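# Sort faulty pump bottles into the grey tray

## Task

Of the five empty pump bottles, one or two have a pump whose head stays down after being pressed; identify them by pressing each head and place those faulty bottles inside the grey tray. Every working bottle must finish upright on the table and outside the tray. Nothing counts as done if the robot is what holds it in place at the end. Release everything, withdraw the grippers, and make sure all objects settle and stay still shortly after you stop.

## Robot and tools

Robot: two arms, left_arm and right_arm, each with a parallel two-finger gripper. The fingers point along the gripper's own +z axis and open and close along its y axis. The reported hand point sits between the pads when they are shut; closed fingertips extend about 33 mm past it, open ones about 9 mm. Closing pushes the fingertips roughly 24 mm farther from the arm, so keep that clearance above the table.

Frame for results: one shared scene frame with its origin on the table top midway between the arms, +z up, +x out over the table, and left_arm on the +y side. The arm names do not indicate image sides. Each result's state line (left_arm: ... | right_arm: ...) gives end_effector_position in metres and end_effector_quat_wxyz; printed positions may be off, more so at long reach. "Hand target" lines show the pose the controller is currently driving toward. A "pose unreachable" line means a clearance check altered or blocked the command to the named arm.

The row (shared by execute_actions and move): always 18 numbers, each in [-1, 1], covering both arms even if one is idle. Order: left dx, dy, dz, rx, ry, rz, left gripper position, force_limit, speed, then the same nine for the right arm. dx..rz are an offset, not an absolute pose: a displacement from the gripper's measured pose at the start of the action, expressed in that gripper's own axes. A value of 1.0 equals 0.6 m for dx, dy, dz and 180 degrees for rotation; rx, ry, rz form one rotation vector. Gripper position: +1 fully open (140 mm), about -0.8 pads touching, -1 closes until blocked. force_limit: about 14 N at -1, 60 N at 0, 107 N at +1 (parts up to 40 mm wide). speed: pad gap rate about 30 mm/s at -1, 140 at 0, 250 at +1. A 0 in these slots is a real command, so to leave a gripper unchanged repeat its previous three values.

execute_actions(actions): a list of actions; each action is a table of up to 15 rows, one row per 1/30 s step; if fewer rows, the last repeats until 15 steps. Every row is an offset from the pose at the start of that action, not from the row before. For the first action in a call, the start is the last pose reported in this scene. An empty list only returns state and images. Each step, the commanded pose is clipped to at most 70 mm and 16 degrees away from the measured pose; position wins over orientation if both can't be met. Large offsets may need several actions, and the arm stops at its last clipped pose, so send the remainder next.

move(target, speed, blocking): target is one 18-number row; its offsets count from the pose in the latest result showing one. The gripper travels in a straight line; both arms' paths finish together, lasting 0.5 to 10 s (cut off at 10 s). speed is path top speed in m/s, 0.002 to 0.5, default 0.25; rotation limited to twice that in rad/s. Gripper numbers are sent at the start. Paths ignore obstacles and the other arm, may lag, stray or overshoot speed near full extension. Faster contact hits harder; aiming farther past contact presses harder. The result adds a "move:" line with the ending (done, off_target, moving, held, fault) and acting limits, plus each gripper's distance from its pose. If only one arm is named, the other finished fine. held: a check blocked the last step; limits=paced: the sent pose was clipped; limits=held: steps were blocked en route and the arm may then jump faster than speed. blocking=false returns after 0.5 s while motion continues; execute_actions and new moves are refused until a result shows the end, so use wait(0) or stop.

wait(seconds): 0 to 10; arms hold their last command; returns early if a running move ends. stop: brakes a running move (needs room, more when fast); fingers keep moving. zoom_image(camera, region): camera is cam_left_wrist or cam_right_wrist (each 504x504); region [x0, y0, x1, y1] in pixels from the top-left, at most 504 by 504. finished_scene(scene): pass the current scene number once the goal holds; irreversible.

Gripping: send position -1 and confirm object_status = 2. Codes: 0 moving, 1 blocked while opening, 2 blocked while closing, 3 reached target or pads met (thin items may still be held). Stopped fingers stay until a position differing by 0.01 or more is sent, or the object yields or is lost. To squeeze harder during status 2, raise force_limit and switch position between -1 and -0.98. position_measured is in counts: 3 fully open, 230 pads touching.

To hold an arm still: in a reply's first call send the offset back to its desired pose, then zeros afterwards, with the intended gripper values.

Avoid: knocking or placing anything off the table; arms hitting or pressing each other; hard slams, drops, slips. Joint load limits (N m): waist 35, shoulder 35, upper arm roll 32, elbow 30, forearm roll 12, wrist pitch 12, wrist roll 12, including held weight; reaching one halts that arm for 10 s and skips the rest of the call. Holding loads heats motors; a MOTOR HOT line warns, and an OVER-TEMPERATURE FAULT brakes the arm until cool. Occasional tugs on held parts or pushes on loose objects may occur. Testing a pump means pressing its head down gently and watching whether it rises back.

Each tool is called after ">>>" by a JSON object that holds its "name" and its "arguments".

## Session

>>> {"name": "execute_actions", "arguments": {"actions": []}}

Scene clock: 0.00 s.
left_arm: end_effector_position=(+0.4174, +0.4246, +0.1158) position_measured=3 object_status=3 end_effector_quat_wxyz=(-0.047, +0.923, +0.378, +0.060) | right_arm: end_effector_position=(+0.6034, -0.2391, +0.4145) position_measured=3 object_status=3 end_effector_quat_wxyz=(-0.002, +0.954, -0.300, +0.000)
Joint positions: left_arm=[ 0.207 -0.419 -0.189 -2.829  0.071  2.512 -2.233] | right_arm=[-0.003 -0.003 -0.003 -1.571  0.003  1.571 -0.793]
Joint velocities: left_arm=[ 0.     0.001  0.001 -0.     0.    -0.     0.001] | right_arm=[-0.001 -0.    -0.     0.    -0.     0.     0.   ]
Hand target (left_arm): +0.417, +0.425, +0.116; -0.047, +0.923, +0.378, +0.060
Hand target (right_arm): +0.603, -0.239, +0.415; -0.002, +0.954, -0.300, +0.000

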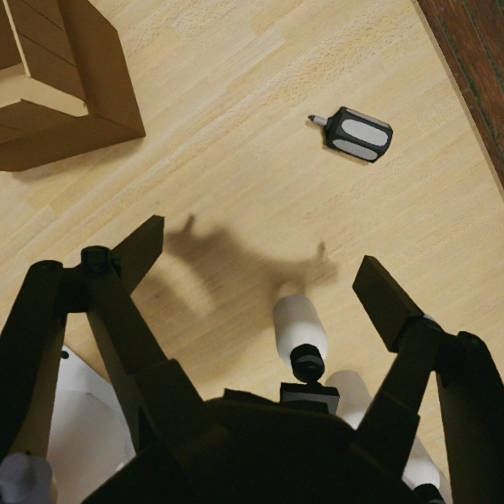

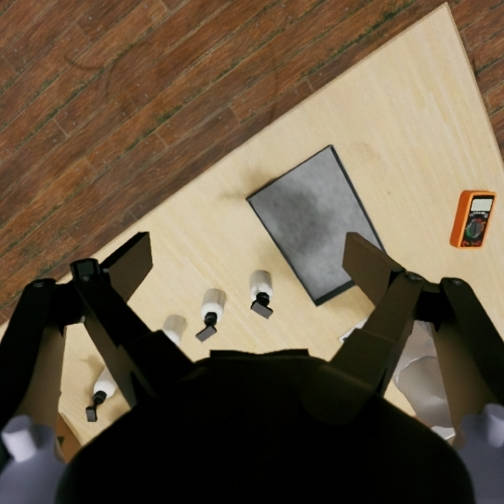

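>>> {"name": "zoom_image", "arguments": {"camera": "cam_right_wrist", "region": [60, 220, 320, 440]}}

>>> {"name": "zoom_image", "arguments": {"camera": "cam_left_wrist", "region": [100, 200, 460, 504]}}

Region (60, 220, 320, 440) of cam_right_wrist's 504x504 image, scaled by 1.938, with more detail than that image has; it fills the top 426 rows of this view, and the rest is white.

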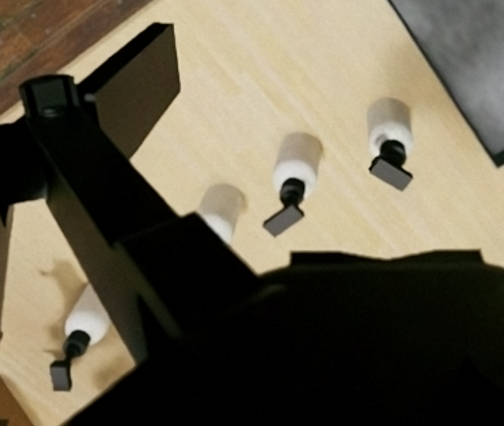

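Region (100, 200, 460, 504) of cam_left_wrist's 504x504 image, scaled by 1.400, with more detail than that image has; it fills the top 426 rows of this view, and the rest is white.

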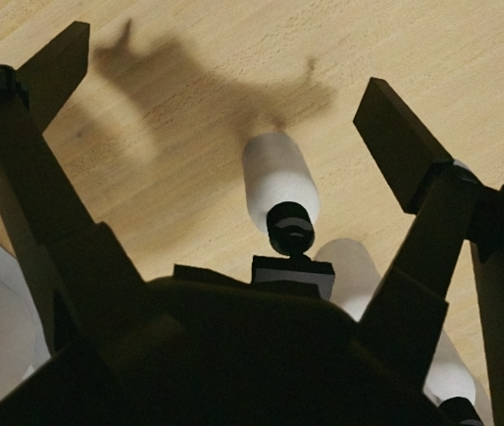

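>>> {"name": "zoom_image", "arguments": {"camera": "cam_right_wrist", "region": [190, 260, 290, 350]}}

>>> {"name": "zoom_image", "arguments": {"camera": "cam_right_wrist", "region": [120, 215, 380, 285]}}

>>> {"name": "zoom_image", "arguments": {"camera": "cam_left_wrist", "region": [130, 200, 400, 310]}}

Region (190, 260, 290, 350) of cam_right_wrist's 504x504 image, scaled by 5.040, with more detail than that image has; it fills the top 454 rows of this view, and the rest is white.

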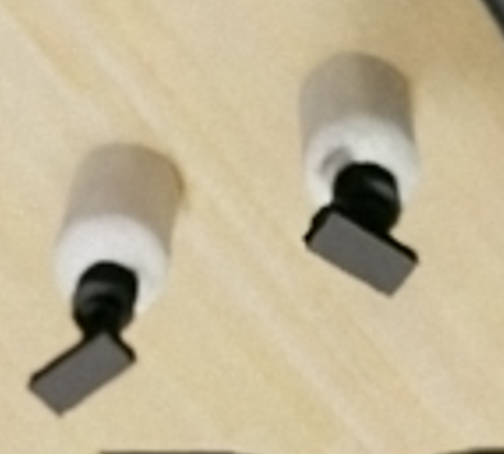

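Region (120, 215, 380, 285) of cam_right_wrist's 504x504 image, scaled by 1.938, with more detail than that image has; it fills the top 136 rows of this view, and the rest is white.

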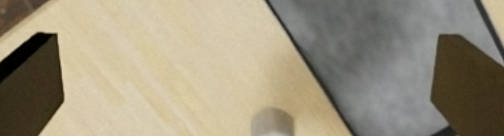

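Region (130, 200, 400, 310) of cam_left_wrist's 504x504 image, scaled by 1.867, with more detail than that image has; it fills the top 205 rows of this view, and the rest is white.

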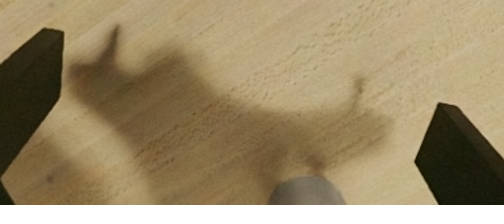

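>>> {"name": "move", "arguments": {"target": [-0.0463,-0.0007,-0.267,-0.0307,-0.0392,0.247,-1,0,1, -0.368,0.0533,0.349,0,0,-0.194,-1,0,0.5], "speed": 0.35}}

>>> {"name": "zoom_image", "arguments": {"camera": "cam_right_wrist", "region": [200, 160, 300, 260]}}

Scene clock: 61.10 s.
left_arm: end_effector_position=(+0.3841, +0.3790, +0.2674) position_measured=233 object_status=3 end_effector_quat_wxyz=(+0.004, +1.000, +0.001, -0.000) | right_arm: end_effector_position=(+0.4049, -0.1378, +0.2049) position_measured=233 object_status=3 end_effector_quat_wxyz=(-0.000, +1.000, -0.004, -0.001)
Joint positions: left_arm=[-0.23  -0.694  0.192 -2.575  0.121  1.887 -1.551] | right_arm=[ 0.27  -0.44   0.062 -2.561  0.032  2.12  -1.079]
Joint velocities: left_arm=[-0.006  0.001  0.005 -0.     0.006 -0.007  0.021] | right_arm=[-0.001  0.001 -0.002 -0.001  0.002  0.003 -0.01 ]
Hand target (left_arm): +0.384, +0.380, +0.268; +0.003, +1.000, -0.005, -0.001
Hand target (right_arm): +0.405, -0.137, +0.205; -0.002, +1.000, -0.001, +0.000
Off the commanded pose (left_arm): 0.006 m, 1 deg.
Off the commanded pose (right_arm): 0.000 m, 0 deg.
move: off_target (left_arm)

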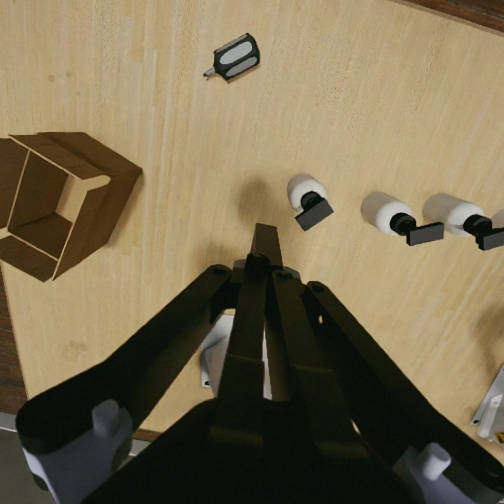

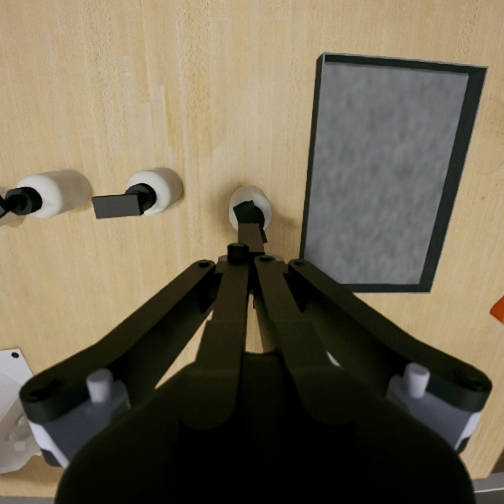

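Region (200, 160, 300, 260) of cam_right_wrist's 504x504 image, scaled by 5.040, with more detail than that image has.

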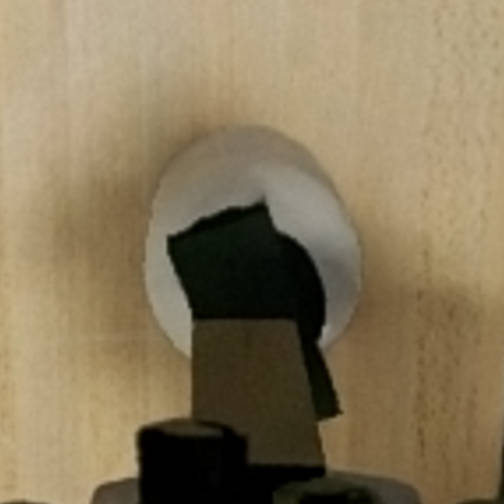

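>>> {"name": "zoom_image", "arguments": {"camera": "cam_left_wrist", "region": [235, 160, 345, 270]}}

>>> {"name": "zoom_image", "arguments": {"camera": "cam_left_wrist", "region": [350, 170, 504, 270]}}

>>> {"name": "zoom_image", "arguments": {"camera": "cam_right_wrist", "region": [80, 150, 200, 240]}}

Region (235, 160, 345, 270) of cam_left_wrist's 504x504 image, scaled by 4.582, with more detail than that image has.

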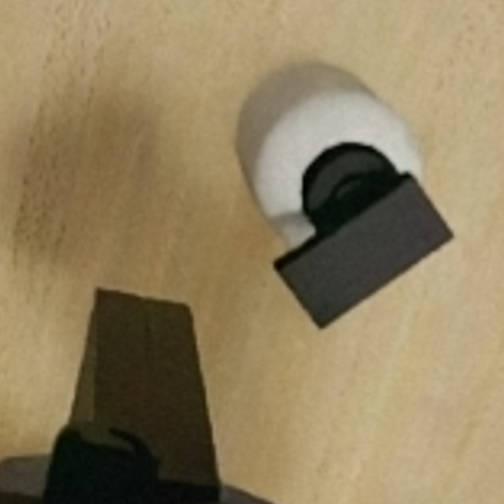

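Region (350, 170, 504, 270) of cam_left_wrist's 504x504 image, scaled by 3.273, with more detail than that image has; it fills the top 327 rows of this view, and the rest is white.

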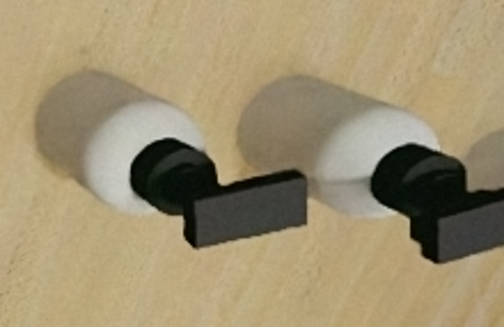

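Region (80, 150, 200, 240) of cam_right_wrist's 504x504 image, scaled by 4.200, with more detail than that image has; it fills the top 378 rows of this view, and the rest is white.

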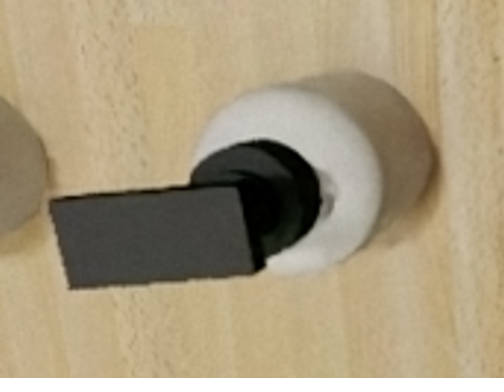

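>>> {"name": "move", "arguments": {"target": [0.0148,0.0983,0.1123,0.0025,0,0.0006,-1,0,1, -0.0033,0.0075,0.025,0,0.0006,-0.0025,-1,0,0.5], "speed": 0.2}}

>>> {"name": "zoom_image", "arguments": {"camera": "cam_left_wrist", "region": [215, 165, 315, 265]}}

>>> {"name": "zoom_image", "arguments": {"camera": "cam_right_wrist", "region": [200, 160, 300, 260]}}

Scene clock: 98.70 s.
left_arm: end_effector_position=(+0.3937, +0.3234, +0.2015) position_measured=233 object_status=3 end_effector_quat_wxyz=(-0.003, +1.000, -0.004, -0.001) | right_arm: end_effector_position=(+0.4018, -0.1407, +0.1910) position_measured=233 object_status=3 end_effector_quat_wxyz=(-0.000, +1.000, -0.001, -0.000)
Joint positions: left_arm=[-0.267 -0.606  0.089 -2.695  0.065  2.088 -1.648] | right_arm=[ 0.27  -0.437  0.061 -2.596  0.032  2.159 -1.087]
Joint velocities: left_arm=[ 0.002 -0.001 -0.003  0.001 -0.002  0.011 -0.018] | right_arm=[ 0.     0.001  0.    -0.001  0.     0.001 -0.002]
Hand target (left_arm): +0.394, +0.323, +0.200; -0.002, +1.000, +0.003, -0.001
Hand target (right_arm): +0.403, -0.142, +0.190; -0.000, +1.000, -0.000, +0.000
Off the commanded pose (left_arm): 0.004 m, 1 deg.
Off the commanded pose (right_arm): 0.002 m, 0 deg.
move: off_target (left_arm)

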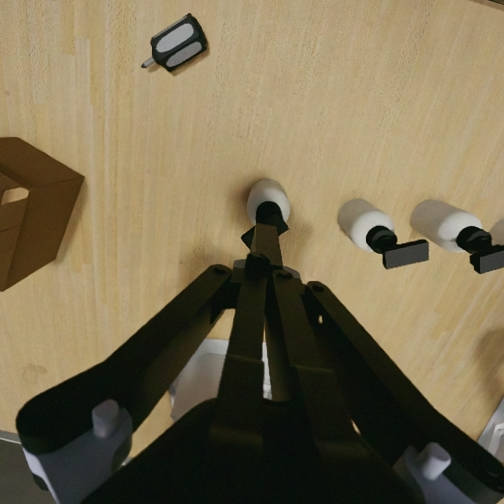

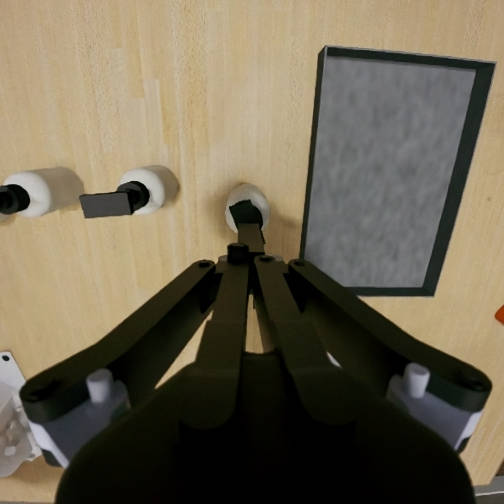

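Region (215, 165, 315, 265) of cam_left_wrist's 504x504 image, scaled by 5.040, with more detail than that image has.

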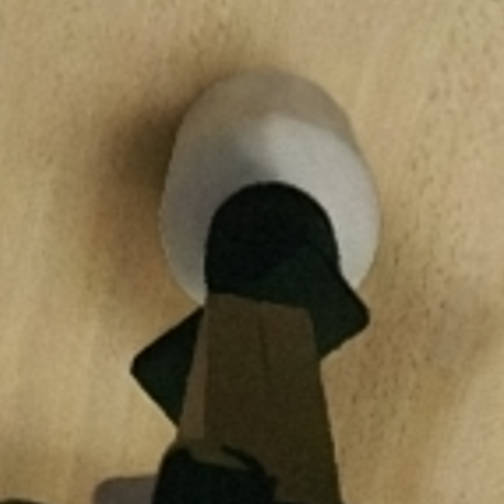

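Region (200, 160, 300, 260) of cam_right_wrist's 504x504 image, scaled by 5.040, with more detail than that image has.

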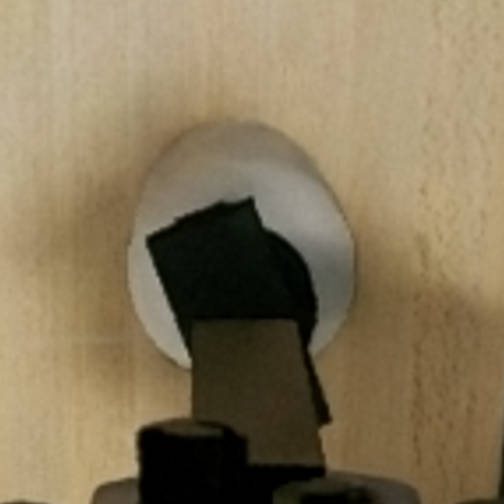

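>>> {"name": "zoom_image", "arguments": {"camera": "cam_left_wrist", "region": [330, 185, 440, 285]}}

Region (330, 185, 440, 285) of cam_left_wrist's 504x504 image, scaled by 4.582, with more detail than that image has; it fills the top 458 rows of this view, and the rest is white.

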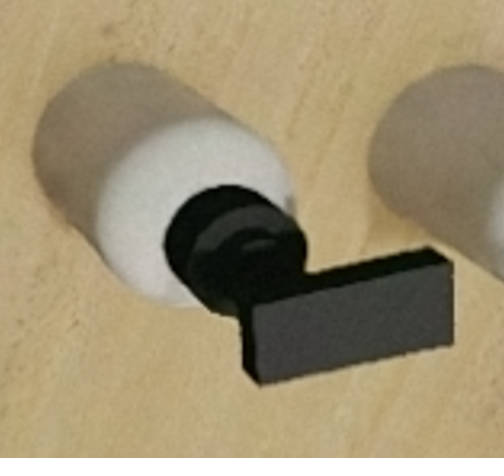

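>>> {"name": "move", "arguments": {"target": [-0.0017,0.0083,0.0742,-0.0019,0.0006,-0.0025,-1,0,1, 0.0017,0.0033,0.0567,0,0,-0.0006,-1,0,0.5], "speed": 0.06}}

>>> {"name": "zoom_image", "arguments": {"camera": "cam_left_wrist", "region": [215, 165, 315, 265]}}

>>> {"name": "move", "arguments": {"target": [0,0,-0.06,0,0,0,-1,0,1, 0,0,-0.06,0,0,0,-1,0,0.5], "speed": 0.1}}

>>> {"name": "move", "arguments": {"target": [-0.008,0.2,0,0,0,0,-1,0,1, 0.043,-0.19,0,0,0,0,-1,0,0.5], "speed": 0.22}}

>>> {"name": "zoom_image", "arguments": {"camera": "cam_left_wrist", "region": [215, 165, 315, 265]}}

>>> {"name": "zoom_image", "arguments": {"camera": "cam_right_wrist", "region": [200, 165, 300, 265]}}

Scene clock: 120.30 s.
left_arm: end_effector_position=(+0.3942, +0.3204, +0.1598) position_measured=233 object_status=3 end_effector_quat_wxyz=(-0.002, +1.000, -0.003, +0.001) | right_arm: end_effector_position=(+0.4025, -0.1412, +0.1589) position_measured=233 object_status=3 end_effector_quat_wxyz=(-0.001, +1.000, -0.002, -0.000)
Joint positions: left_arm=[-0.267 -0.547  0.089 -2.769  0.063  2.224 -1.654] | right_arm=[ 0.27  -0.388  0.061 -2.644  0.032  2.257 -1.088]
Joint velocities: left_arm=[ 0.001  0.    -0.    -0.    -0.001  0.014  0.001] | right_arm=[-0.001  0.001 -0.    -0.001 -0.     0.008 -0.002]
Hand target (left_arm): +0.393, +0.320, +0.157; -0.001, +1.000, +0.001, -0.000
Hand target (right_arm): +0.403, -0.143, +0.157; -0.000, +1.000, -0.000, -0.000
Off the commanded pose (left_arm): 0.004 m, 0 deg.
Off the commanded pose (right_arm): 0.002 m, 0 deg.
move: off_target (left_arm)

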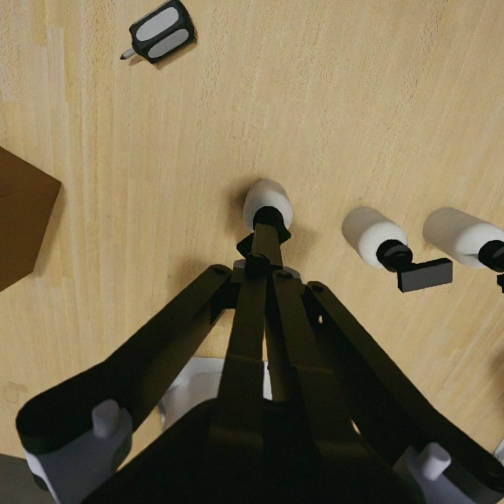

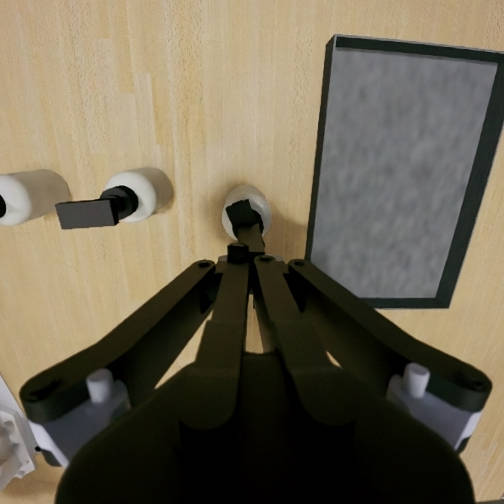

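Region (215, 165, 315, 265) of cam_left_wrist's 504x504 image, scaled by 5.040, with more detail than that image has.

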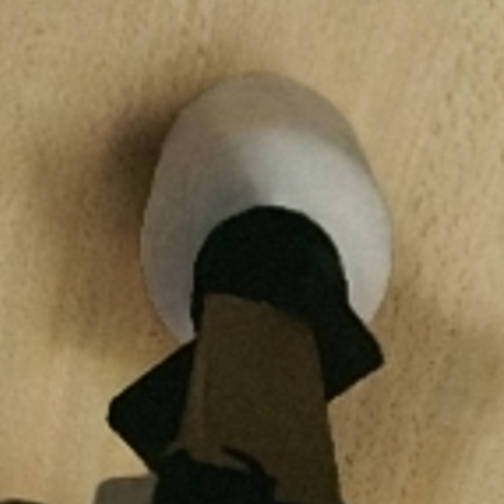

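Scene clock: 121.30 s.
left_arm: end_effector_position=(+0.3940, +0.3208, +0.1942) position_measured=233 object_status=3 end_effector_quat_wxyz=(-0.002, +1.000, -0.003, +0.001) | right_arm: end_effector_position=(+0.4027, -0.1403, +0.1940) position_measured=233 object_status=3 end_effector_quat_wxyz=(-0.001, +1.000, -0.001, +0.001)
Joint positions: left_arm=[-0.269 -0.601  0.086 -2.713  0.063  2.116 -1.654] | right_arm=[ 0.27  -0.441  0.061 -2.591  0.032  2.154 -1.088]
Joint velocities: left_arm=[-0.003 -0.002 -0.002  0.    -0.001 -0.01   0.001] | right_arm=[-0.001 -0.001  0.001  0.001 -0.    -0.01   0.   ]
Hand target (left_arm): +0.394, +0.319, +0.196; -0.001, +1.000, -0.004, +0.001
Hand target (right_arm): +0.402, -0.141, +0.195; -0.001, +1.000, -0.001, -0.000
Off the commanded pose (left_arm): 0.002 m, 0 deg.
Off the commanded pose (right_arm): 0.001 m, 0 deg.
move: done

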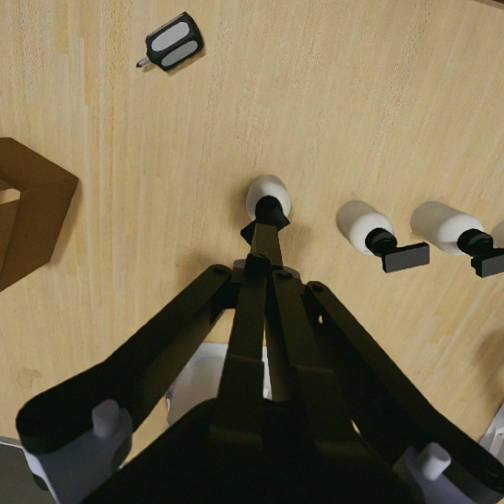

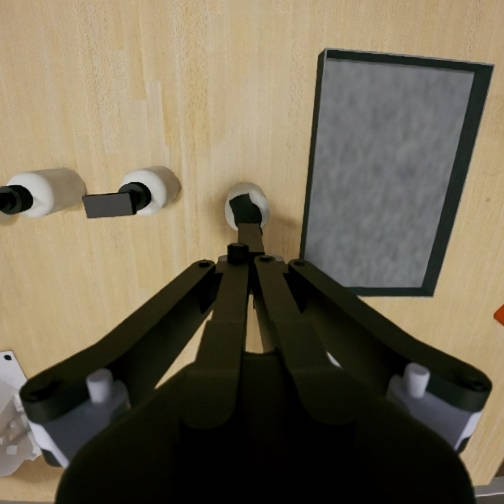

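Scene clock: 122.63 s.
left_arm: end_effector_position=(+0.3869, +0.2058, +0.1913) position_measured=233 object_status=3 end_effector_quat_wxyz=(-0.008, +1.000, -0.010, -0.001) | right_arm: end_effector_position=(+0.4286, -0.0267, +0.1937) position_measured=233 object_status=3 end_effector_quat_wxyz=(-0.002, +1.000, +0.004, -0.000)
Joint positions: left_arm=[-0.345 -0.534 -0.157 -2.666 -0.078  2.129 -1.848] | right_arm=[ 0.313 -0.174  0.194 -2.335  0.045  2.166 -0.924]
Joint velocities: left_arm=[ 0.006  0.001 -0.007 -0.    -0.005 -0.    -0.027] | right_arm=[-0.001  0.001 -0.001  0.001 -0.001 -0.001  0.027]
Hand target (left_arm): +0.389, +0.205, +0.192; -0.006, +1.000, -0.002, +0.001
Hand target (right_arm): +0.429, -0.027, +0.194; -0.001, +1.000, -0.001, +0.001
Off the commanded pose (left_arm): 0.006 m, 1 deg.
Off the commanded pose (right_arm): 0.001 m, 1 deg.
move: off_target (left_arm)

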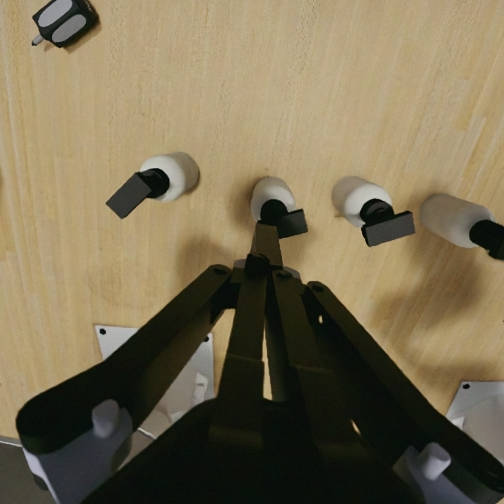

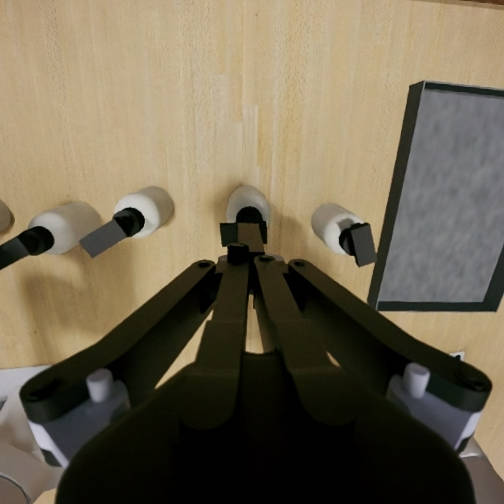

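Region (215, 165, 315, 265) of cam_left_wrist's 504x504 image, scaled by 5.040, with more detail than that image has.

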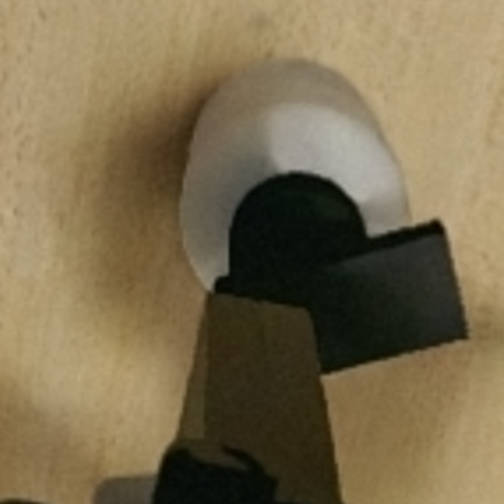

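Region (200, 165, 300, 265) of cam_right_wrist's 504x504 image, scaled by 5.040, with more detail than that image has.

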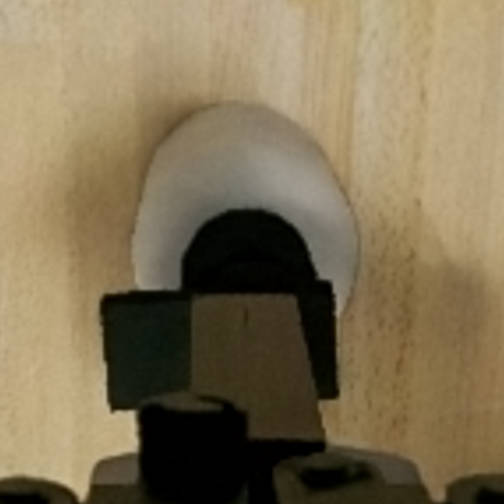

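>>> {"name": "execute_actions", "arguments": {"actions": []}}

Scene clock: 131.60 s.
left_arm: end_effector_position=(+0.3870, +0.2057, +0.1914) position_measured=233 object_status=3 end_effector_quat_wxyz=(-0.008, +1.000, -0.006, -0.001) | right_arm: end_effector_position=(+0.4287, -0.0267, +0.1937) position_measured=233 object_status=3 end_effector_quat_wxyz=(-0.002, +1.000, -0.001, -0.000)
Joint positions: left_arm=[-0.344 -0.534 -0.158 -2.666 -0.079  2.129 -1.856] | right_arm=[ 0.313 -0.173  0.195 -2.334  0.044  2.166 -0.916]
Joint velocities: left_arm=[-0.    -0.    -0.001  0.     0.    -0.001  0.   ] | right_arm=[ 0.    -0.001  0.     0.001 -0.     0.001 -0.   ]
Hand target (left_arm): +0.389, +0.205, +0.192; -0.006, +1.000, -0.002, +0.001
Hand target (right_arm): +0.429, -0.027, +0.194; -0.001, +1.000, -0.001, +0.001
Off the commanded pose (left_arm): 0.006 m, 1 deg.
Off the commanded pose (right_arm): 0.001 m, 0 deg.

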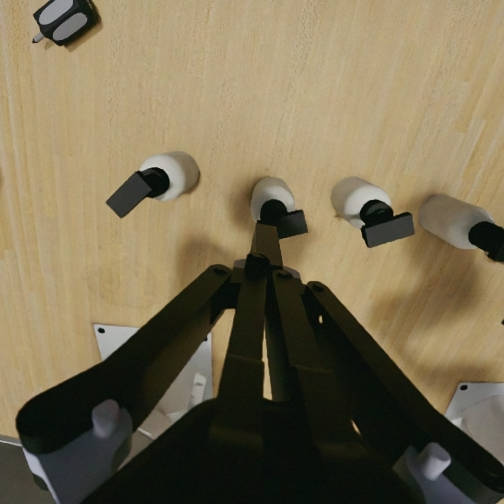

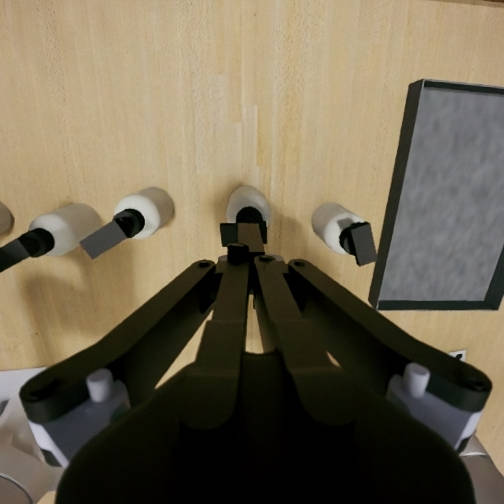

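>>> {"name": "zoom_image", "arguments": {"camera": "cam_right_wrist", "region": [290, 180, 400, 290]}}

>>> {"name": "zoom_image", "arguments": {"camera": "cam_left_wrist", "region": [220, 160, 330, 270]}}

>>> {"name": "zoom_image", "arguments": {"camera": "cam_left_wrist", "region": [95, 130, 215, 250]}}

Region (290, 180, 400, 290) of cam_right_wrist's 504x504 image, scaled by 4.582, with more detail than that image has.

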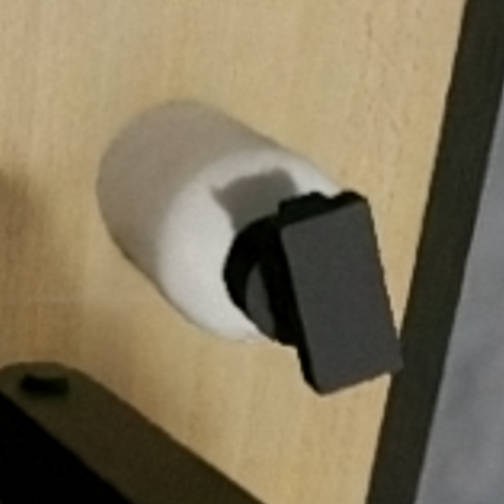

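Region (220, 160, 330, 270) of cam_left_wrist's 504x504 image, scaled by 4.582, with more detail than that image has.

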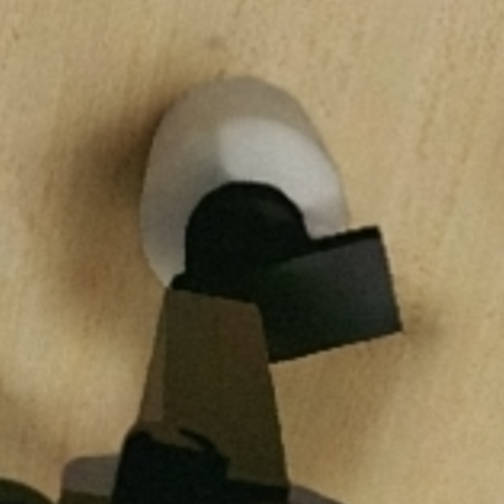

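Region (95, 130, 215, 250) of cam_left_wrist's 504x504 image, scaled by 4.200, with more detail than that image has.

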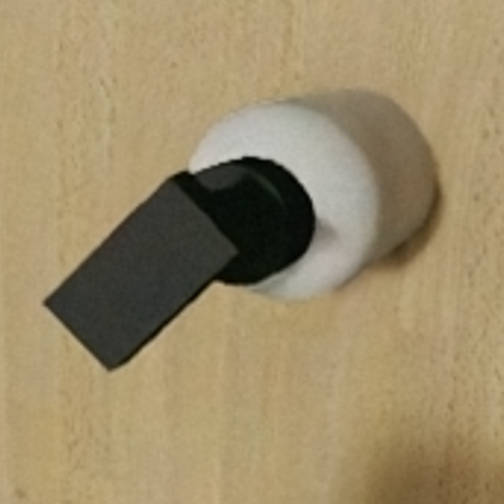

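>>> {"name": "move", "arguments": {"target": [0.011,0.018,0.017,-0.005,0.0006,-0.004,-1,0,1, 0.0,0.003,0.02,-0.001,0,-0.001,-1,0,0.5], "speed": 0.06}}

Scene clock: 146.07 s.
left_arm: end_effector_position=(+0.3916, +0.1974, +0.1802) position_measured=233 object_status=3 end_effector_quat_wxyz=(-0.002, +1.000, -0.003, -0.003) | right_arm: end_effector_position=(+0.4278, -0.0279, +0.1828) position_measured=233 object_status=3 end_effector_quat_wxyz=(-0.001, +1.000, -0.000, -0.002)
Joint positions: left_arm=[-0.345 -0.494 -0.168 -2.665 -0.094  2.168 -1.864] | right_arm=[ 0.313 -0.161  0.195 -2.35   0.043  2.191 -0.916]
Joint velocities: left_arm=[ 0.     0.001 -0.001  0.    -0.003  0.01  -0.005] | right_arm=[ 0.    -0.001  0.    -0.001  0.001  0.006  0.001]
Hand target (left_arm): +0.394, +0.195, +0.181; -0.000, +1.000, +0.001, -0.000
Hand target (right_arm): +0.429, -0.029, +0.182; -0.000, +1.000, +0.001, -0.000
Off the commanded pose (left_arm): 0.003 m, 1 deg.
Off the commanded pose (right_arm): 0.002 m, 0 deg.
move: done

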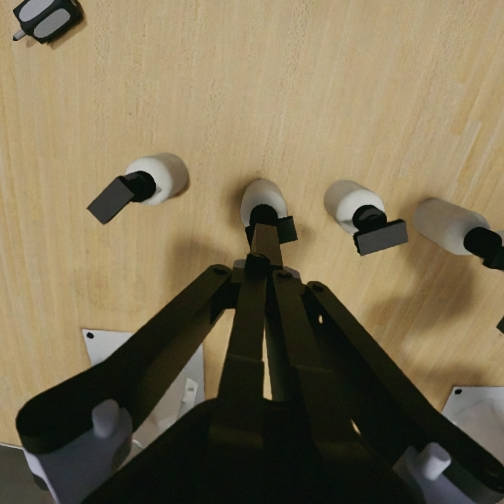

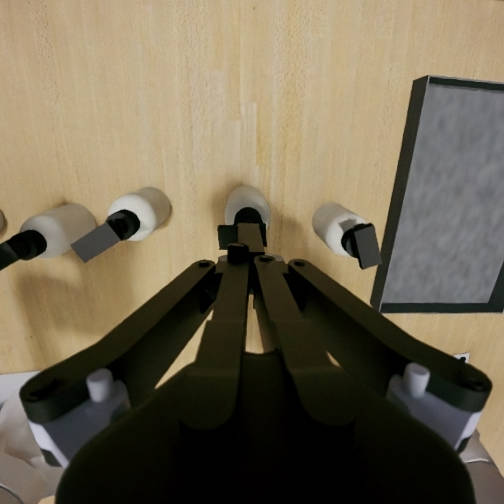

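>>> {"name": "move", "arguments": {"target": [0.0,-0.002,0.0387,-0.001,0.002,-0.002,-1,0,1, 0.001,-0.001,0.043,-0.001,0.001,0,-1,0,0.5], "speed": 0.05}}

>>> {"name": "move", "arguments": {"target": [0.0,0,-0.062,0,0,0,-1,0,1, 0.0,0,-0.062,0,0,0,-1,0,0.5], "speed": 0.1}}

Scene clock: 150.50 s.
left_arm: end_effector_position=(+0.3930, +0.1988, +0.1600) position_measured=233 object_status=3 end_effector_quat_wxyz=(-0.000, +1.000, -0.001, +0.002) | right_arm: end_effector_position=(+0.4297, -0.0269, +0.1605) position_measured=233 object_status=3 end_effector_quat_wxyz=(-0.002, +1.000, -0.001, +0.000)
Joint positions: left_arm=[-0.345 -0.468 -0.168 -2.704 -0.094  2.242 -1.865] | right_arm=[ 0.313 -0.126  0.196 -2.377  0.035  2.255 -0.91 ]
Joint velocities: left_arm=[-0.     0.002 -0.001 -0.002 -0.     0.015  0.002] | right_arm=[-0.002  0.001  0.001 -0.    -0.001  0.011  0.005]
Hand target (left_arm): +0.392, +0.199, +0.157; -0.001, +1.000, +0.001, +0.001
Hand target (right_arm): +0.428, -0.027, +0.157; +0.000, +1.000, -0.001, -0.000
Off the commanded pose (left_arm): 0.003 m, 0 deg.
Off the commanded pose (right_arm): 0.004 m, 0 deg.
move: off_target (right_arm)

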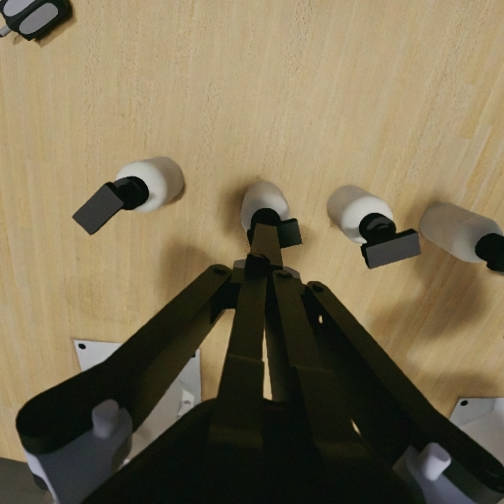

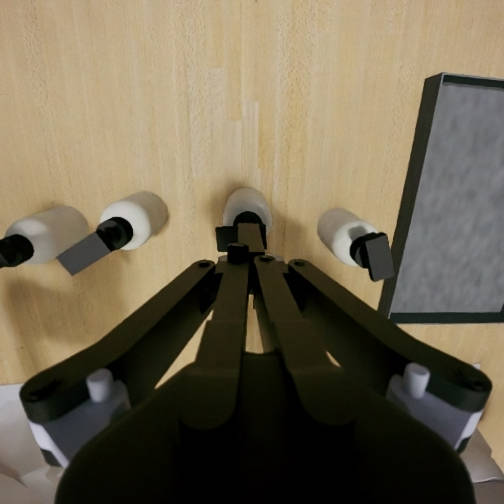

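Scene clock: 151.50 s.
left_arm: end_effector_position=(+0.3925, +0.1980, +0.1957) position_measured=233 object_status=3 end_effector_quat_wxyz=(+0.000, +1.000, +0.000, +0.002) | right_arm: end_effector_position=(+0.4300, -0.0262, +0.1970) position_measured=233 object_status=3 end_effector_quat_wxyz=(-0.001, +1.000, -0.000, +0.002)
Joint positions: left_arm=[-0.345 -0.524 -0.162 -2.649 -0.094  2.133 -1.865] | right_arm=[ 0.313 -0.176  0.196 -2.329  0.04   2.161 -0.913]
Joint velocities: left_arm=[-0.001  0.     0.001  0.001  0.001 -0.01   0.   ] | right_arm=[-0.    -0.    -0.001 -0.     0.    -0.009 -0.001]
Hand target (left_arm): +0.392, +0.198, +0.197; +0.000, +1.000, -0.001, +0.002
Hand target (right_arm): +0.430, -0.027, +0.198; -0.002, +1.000, -0.001, +0.000
Off the commanded pose (left_arm): 0.002 m, 0 deg.
Off the commanded pose (right_arm): 0.001 m, 0 deg.
move: done

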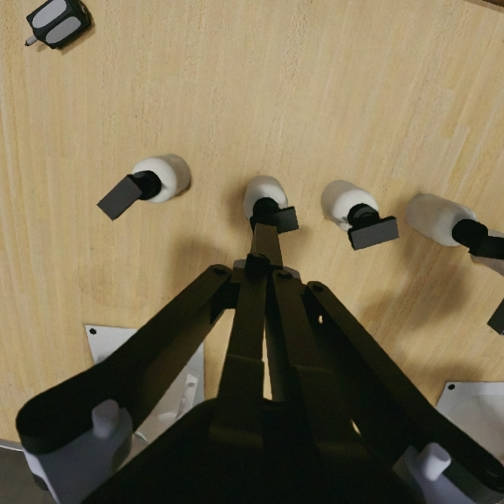

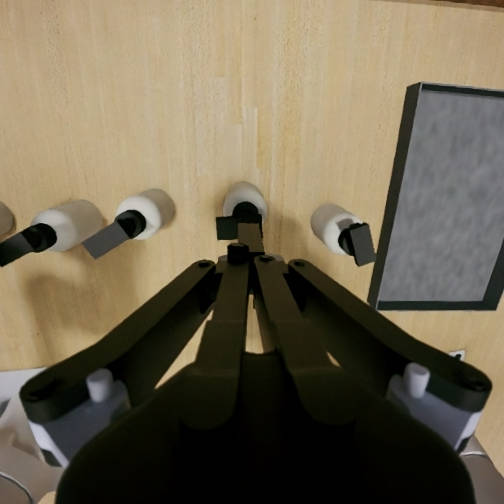

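>>> {"name": "zoom_image", "arguments": {"camera": "cam_left_wrist", "region": [310, 160, 504, 290]}}

>>> {"name": "zoom_image", "arguments": {"camera": "cam_right_wrist", "region": [0, 170, 190, 290]}}

Region (310, 160, 504, 290) of cam_left_wrist's 504x504 image, scaled by 2.598, with more detail than that image has; it fills the top 338 rows of this view, and the rest is white.

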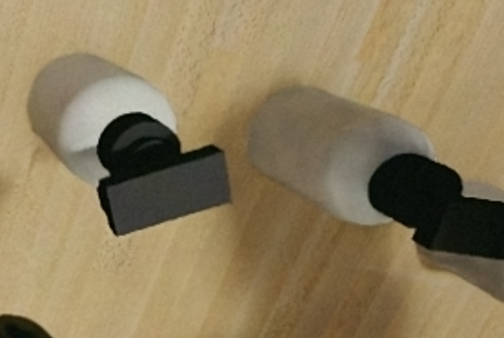

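Region (0, 170, 190, 290) of cam_right_wrist's 504x504 image, scaled by 2.653, with more detail than that image has; it fills the top 318 rows of this view, and the rest is white.

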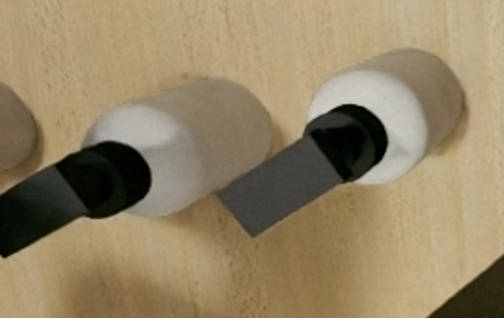

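>>> {"name": "move", "arguments": {"target": [0.032,0.167,0.017,0,-0.001,0,-1,0,1, -0.035,0.185,0.04,-0.001,-0.001,0,0.08,0,0.5], "speed": 0.2}}

Scene clock: 171.13 s.
left_arm: end_effector_position=(+0.4108, +0.1020, +0.1851) position_measured=233 object_status=3 end_effector_quat_wxyz=(-0.005, +1.000, -0.007, -0.001) | right_arm: end_effector_position=(+0.4076, -0.1362, +0.1729) position_measured=119 object_status=3 end_effector_quat_wxyz=(-0.000, +1.000, -0.007, -0.001)
Joint positions: left_arm=[-0.355 -0.314 -0.342 -2.483 -0.117  2.176 -2.031] | right_arm=[ 0.281 -0.386  0.054 -2.602  0.027  2.215 -1.068]
Joint velocities: left_arm=[ 0.005  0.    -0.006  0.001  0.001 -0.    -0.03 ] | right_arm=[ 0.001 -0.002 -0.001  0.    -0.002  0.003 -0.029]
Hand target (left_arm): +0.413, +0.101, +0.186; -0.004, +1.000, +0.001, +0.001
Hand target (right_arm): +0.408, -0.137, +0.173; -0.000, +1.000, -0.000, +0.001
Off the commanded pose (left_arm): 0.004 m, 1 deg.
Off the commanded pose (right_arm): 0.002 m, 1 deg.
move: off_target (left_arm)

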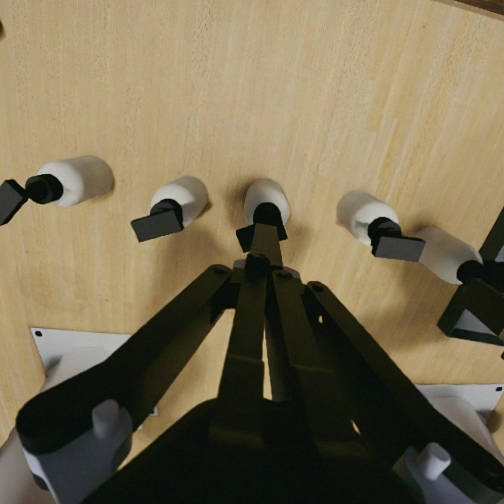

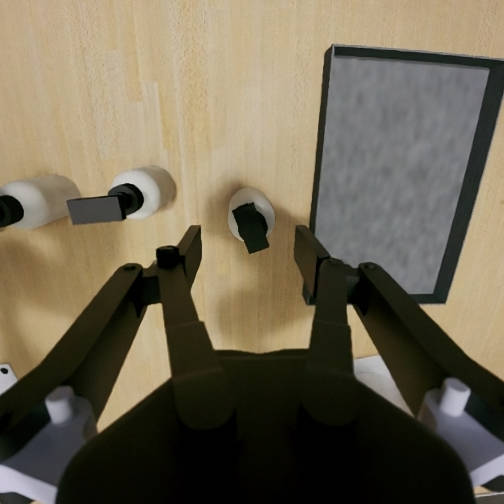

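>>> {"name": "zoom_image", "arguments": {"camera": "cam_left_wrist", "region": [0, 140, 300, 270]}}

>>> {"name": "zoom_image", "arguments": {"camera": "cam_left_wrist", "region": [320, 170, 504, 310]}}

>>> {"name": "zoom_image", "arguments": {"camera": "cam_right_wrist", "region": [50, 150, 330, 310]}}

Region (0, 140, 300, 270) of cam_left_wrist's 504x504 image, scaled by 1.680, with more detail than that image has; it fills the top 218 rows of this view, and the rest is white.

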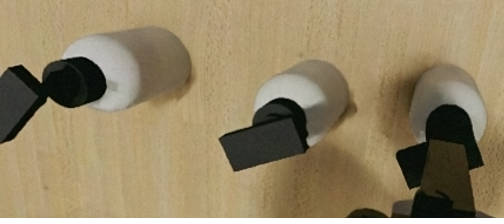

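Region (320, 170, 504, 310) of cam_left_wrist's 504x504 image, scaled by 2.739, with more detail than that image has; it fills the top 383 rows of this view, and the rest is white.

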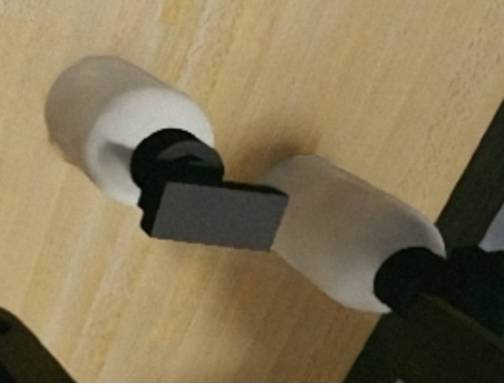

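Region (50, 150, 330, 310) of cam_right_wrist's 504x504 image, scaled by 1.800, with more detail than that image has; it fills the top 288 rows of this view, and the rest is white.

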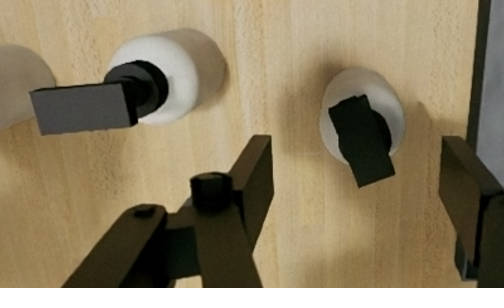

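>>> {"name": "zoom_image", "arguments": {"camera": "cam_left_wrist", "region": [120, 165, 220, 255]}}

>>> {"name": "zoom_image", "arguments": {"camera": "cam_left_wrist", "region": [220, 165, 310, 265]}}

Region (120, 165, 220, 255) of cam_left_wrist's 504x504 image, scaled by 5.040, with more detail than that image has; it fills the top 454 rows of this view, and the rest is white.

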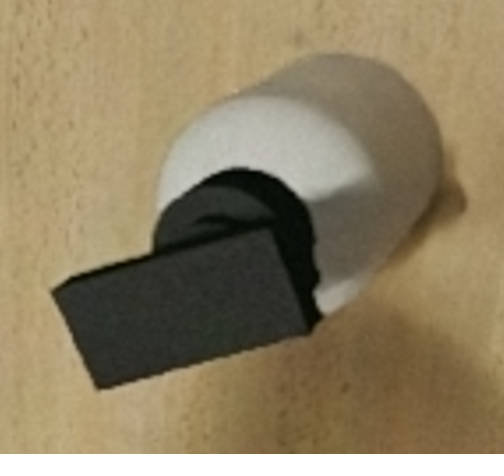

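Region (220, 165, 310, 265) of cam_left_wrist's 504x504 image, scaled by 5.040, with more detail than that image has; it fills the left 454 columns of this view, and the rest is white.

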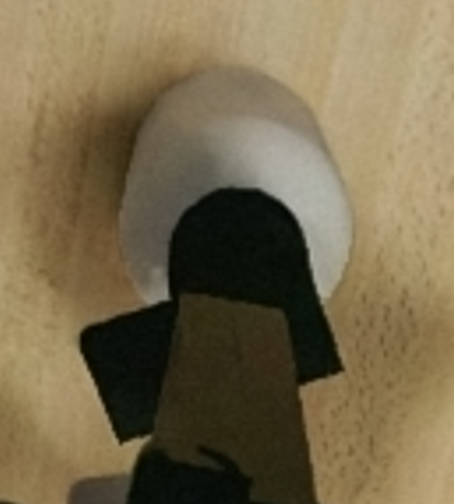

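>>> {"name": "move", "arguments": {"target": [0.004,0.0,0.047,-0.003,0.001,-0.0045,-1,0,1, 0.003,0.007,0.178,0,0.001,-0.0045,0.08,0,0.5], "speed": 0.17}}

>>> {"name": "move", "arguments": {"target": [0.0,0.0,-0.07,0,0,0,-1,0,1, 0,0,0,0,0,0,-1,0,-0.3], "speed": 0.12}}

Scene clock: 190.70 s.
left_arm: end_effector_position=(+0.4138, +0.1017, +0.1587) position_measured=233 object_status=3 end_effector_quat_wxyz=(+0.000, +1.000, -0.001, +0.001) | right_arm: end_effector_position=(+0.4075, -0.1405, +0.0662) position_measured=119 object_status=3 end_effector_quat_wxyz=(+0.000, +1.000, -0.003, -0.002)
Joint positions: left_arm=[-0.355 -0.271 -0.343 -2.52  -0.117  2.262 -2.04 ] | right_arm=[ 0.275 -0.163  0.054 -2.714  0.017  2.548 -1.077]
Joint velocities: left_arm=[ 0.002  0.     0.    -0.    -0.     0.002  0.001] | right_arm=[-0.001  0.    -0.001 -0.    -0.001  0.011  0.   ]
Hand target (left_arm): +0.414, +0.103, +0.157; -0.001, +1.000, +0.001, +0.001
Hand target (right_arm): +0.409, -0.141, +0.066; +0.000, +1.000, -0.001, +0.001
Off the commanded pose (left_arm): 0.002 m, 0 deg.
Off the commanded pose (right_arm): 0.002 m, 0 deg.
move: done

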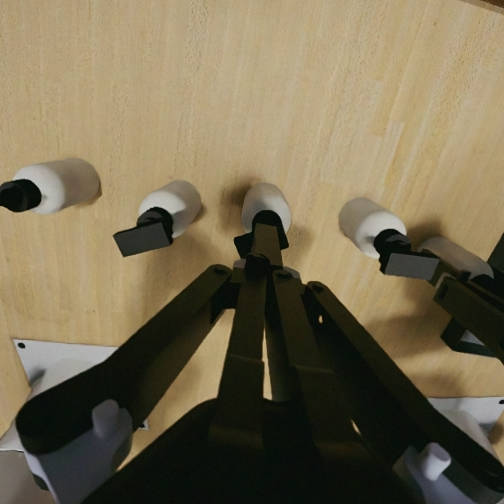

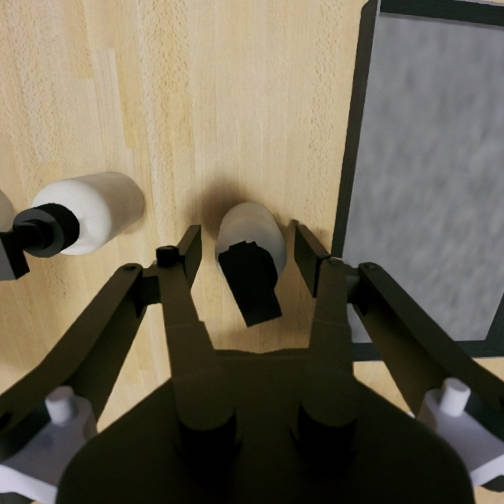

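Scene clock: 191.70 s.
left_arm: end_effector_position=(+0.4137, +0.1018, +0.1994) position_measured=233 object_status=3 end_effector_quat_wxyz=(+0.000, +1.000, +0.001, +0.002) | right_arm: end_effector_position=(+0.4078, -0.1404, +0.0665) position_measured=160 object_status=2 end_effector_quat_wxyz=(+0.000, +1.000, -0.003, -0.001)
Joint positions: left_arm=[-0.359 -0.333 -0.328 -2.465 -0.125  2.148 -2.035] | right_arm=[ 0.275 -0.164  0.054 -2.714  0.017  2.548 -1.077]
Joint velocities: left_arm=[ 0.    -0.     0.001 -0.001 -0.    -0.012  0.   ] | right_arm=[-0.     0.001  0.001  0.    -0.001  0.     0.001]
Hand target (left_arm): +0.413, +0.101, +0.200; +0.001, +1.000, -0.001, +0.000
Hand target (right_arm): +0.407, -0.141, +0.066; +0.000, +1.000, -0.003, -0.002
Off the commanded pose (left_arm): 0.001 m, 0 deg.
Off the commanded pose (right_arm): 0.000 m, 0 deg.
move: done

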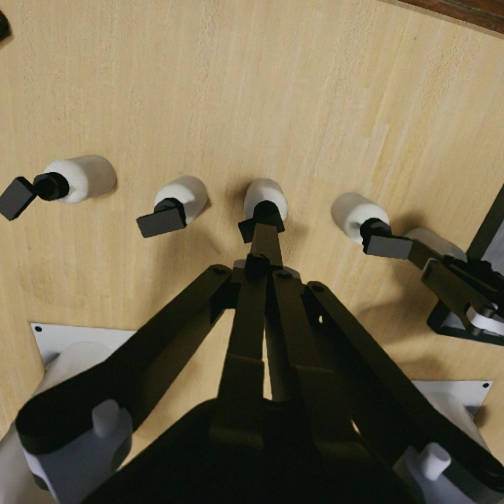

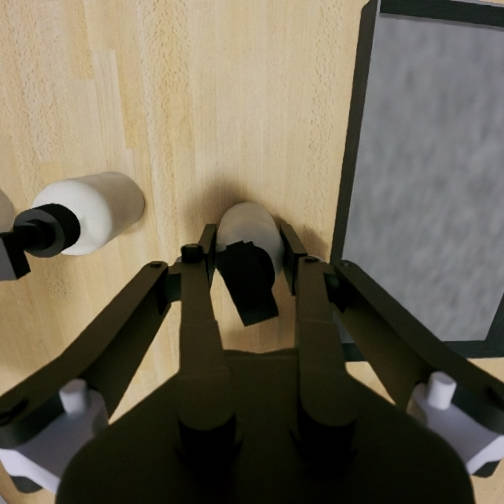

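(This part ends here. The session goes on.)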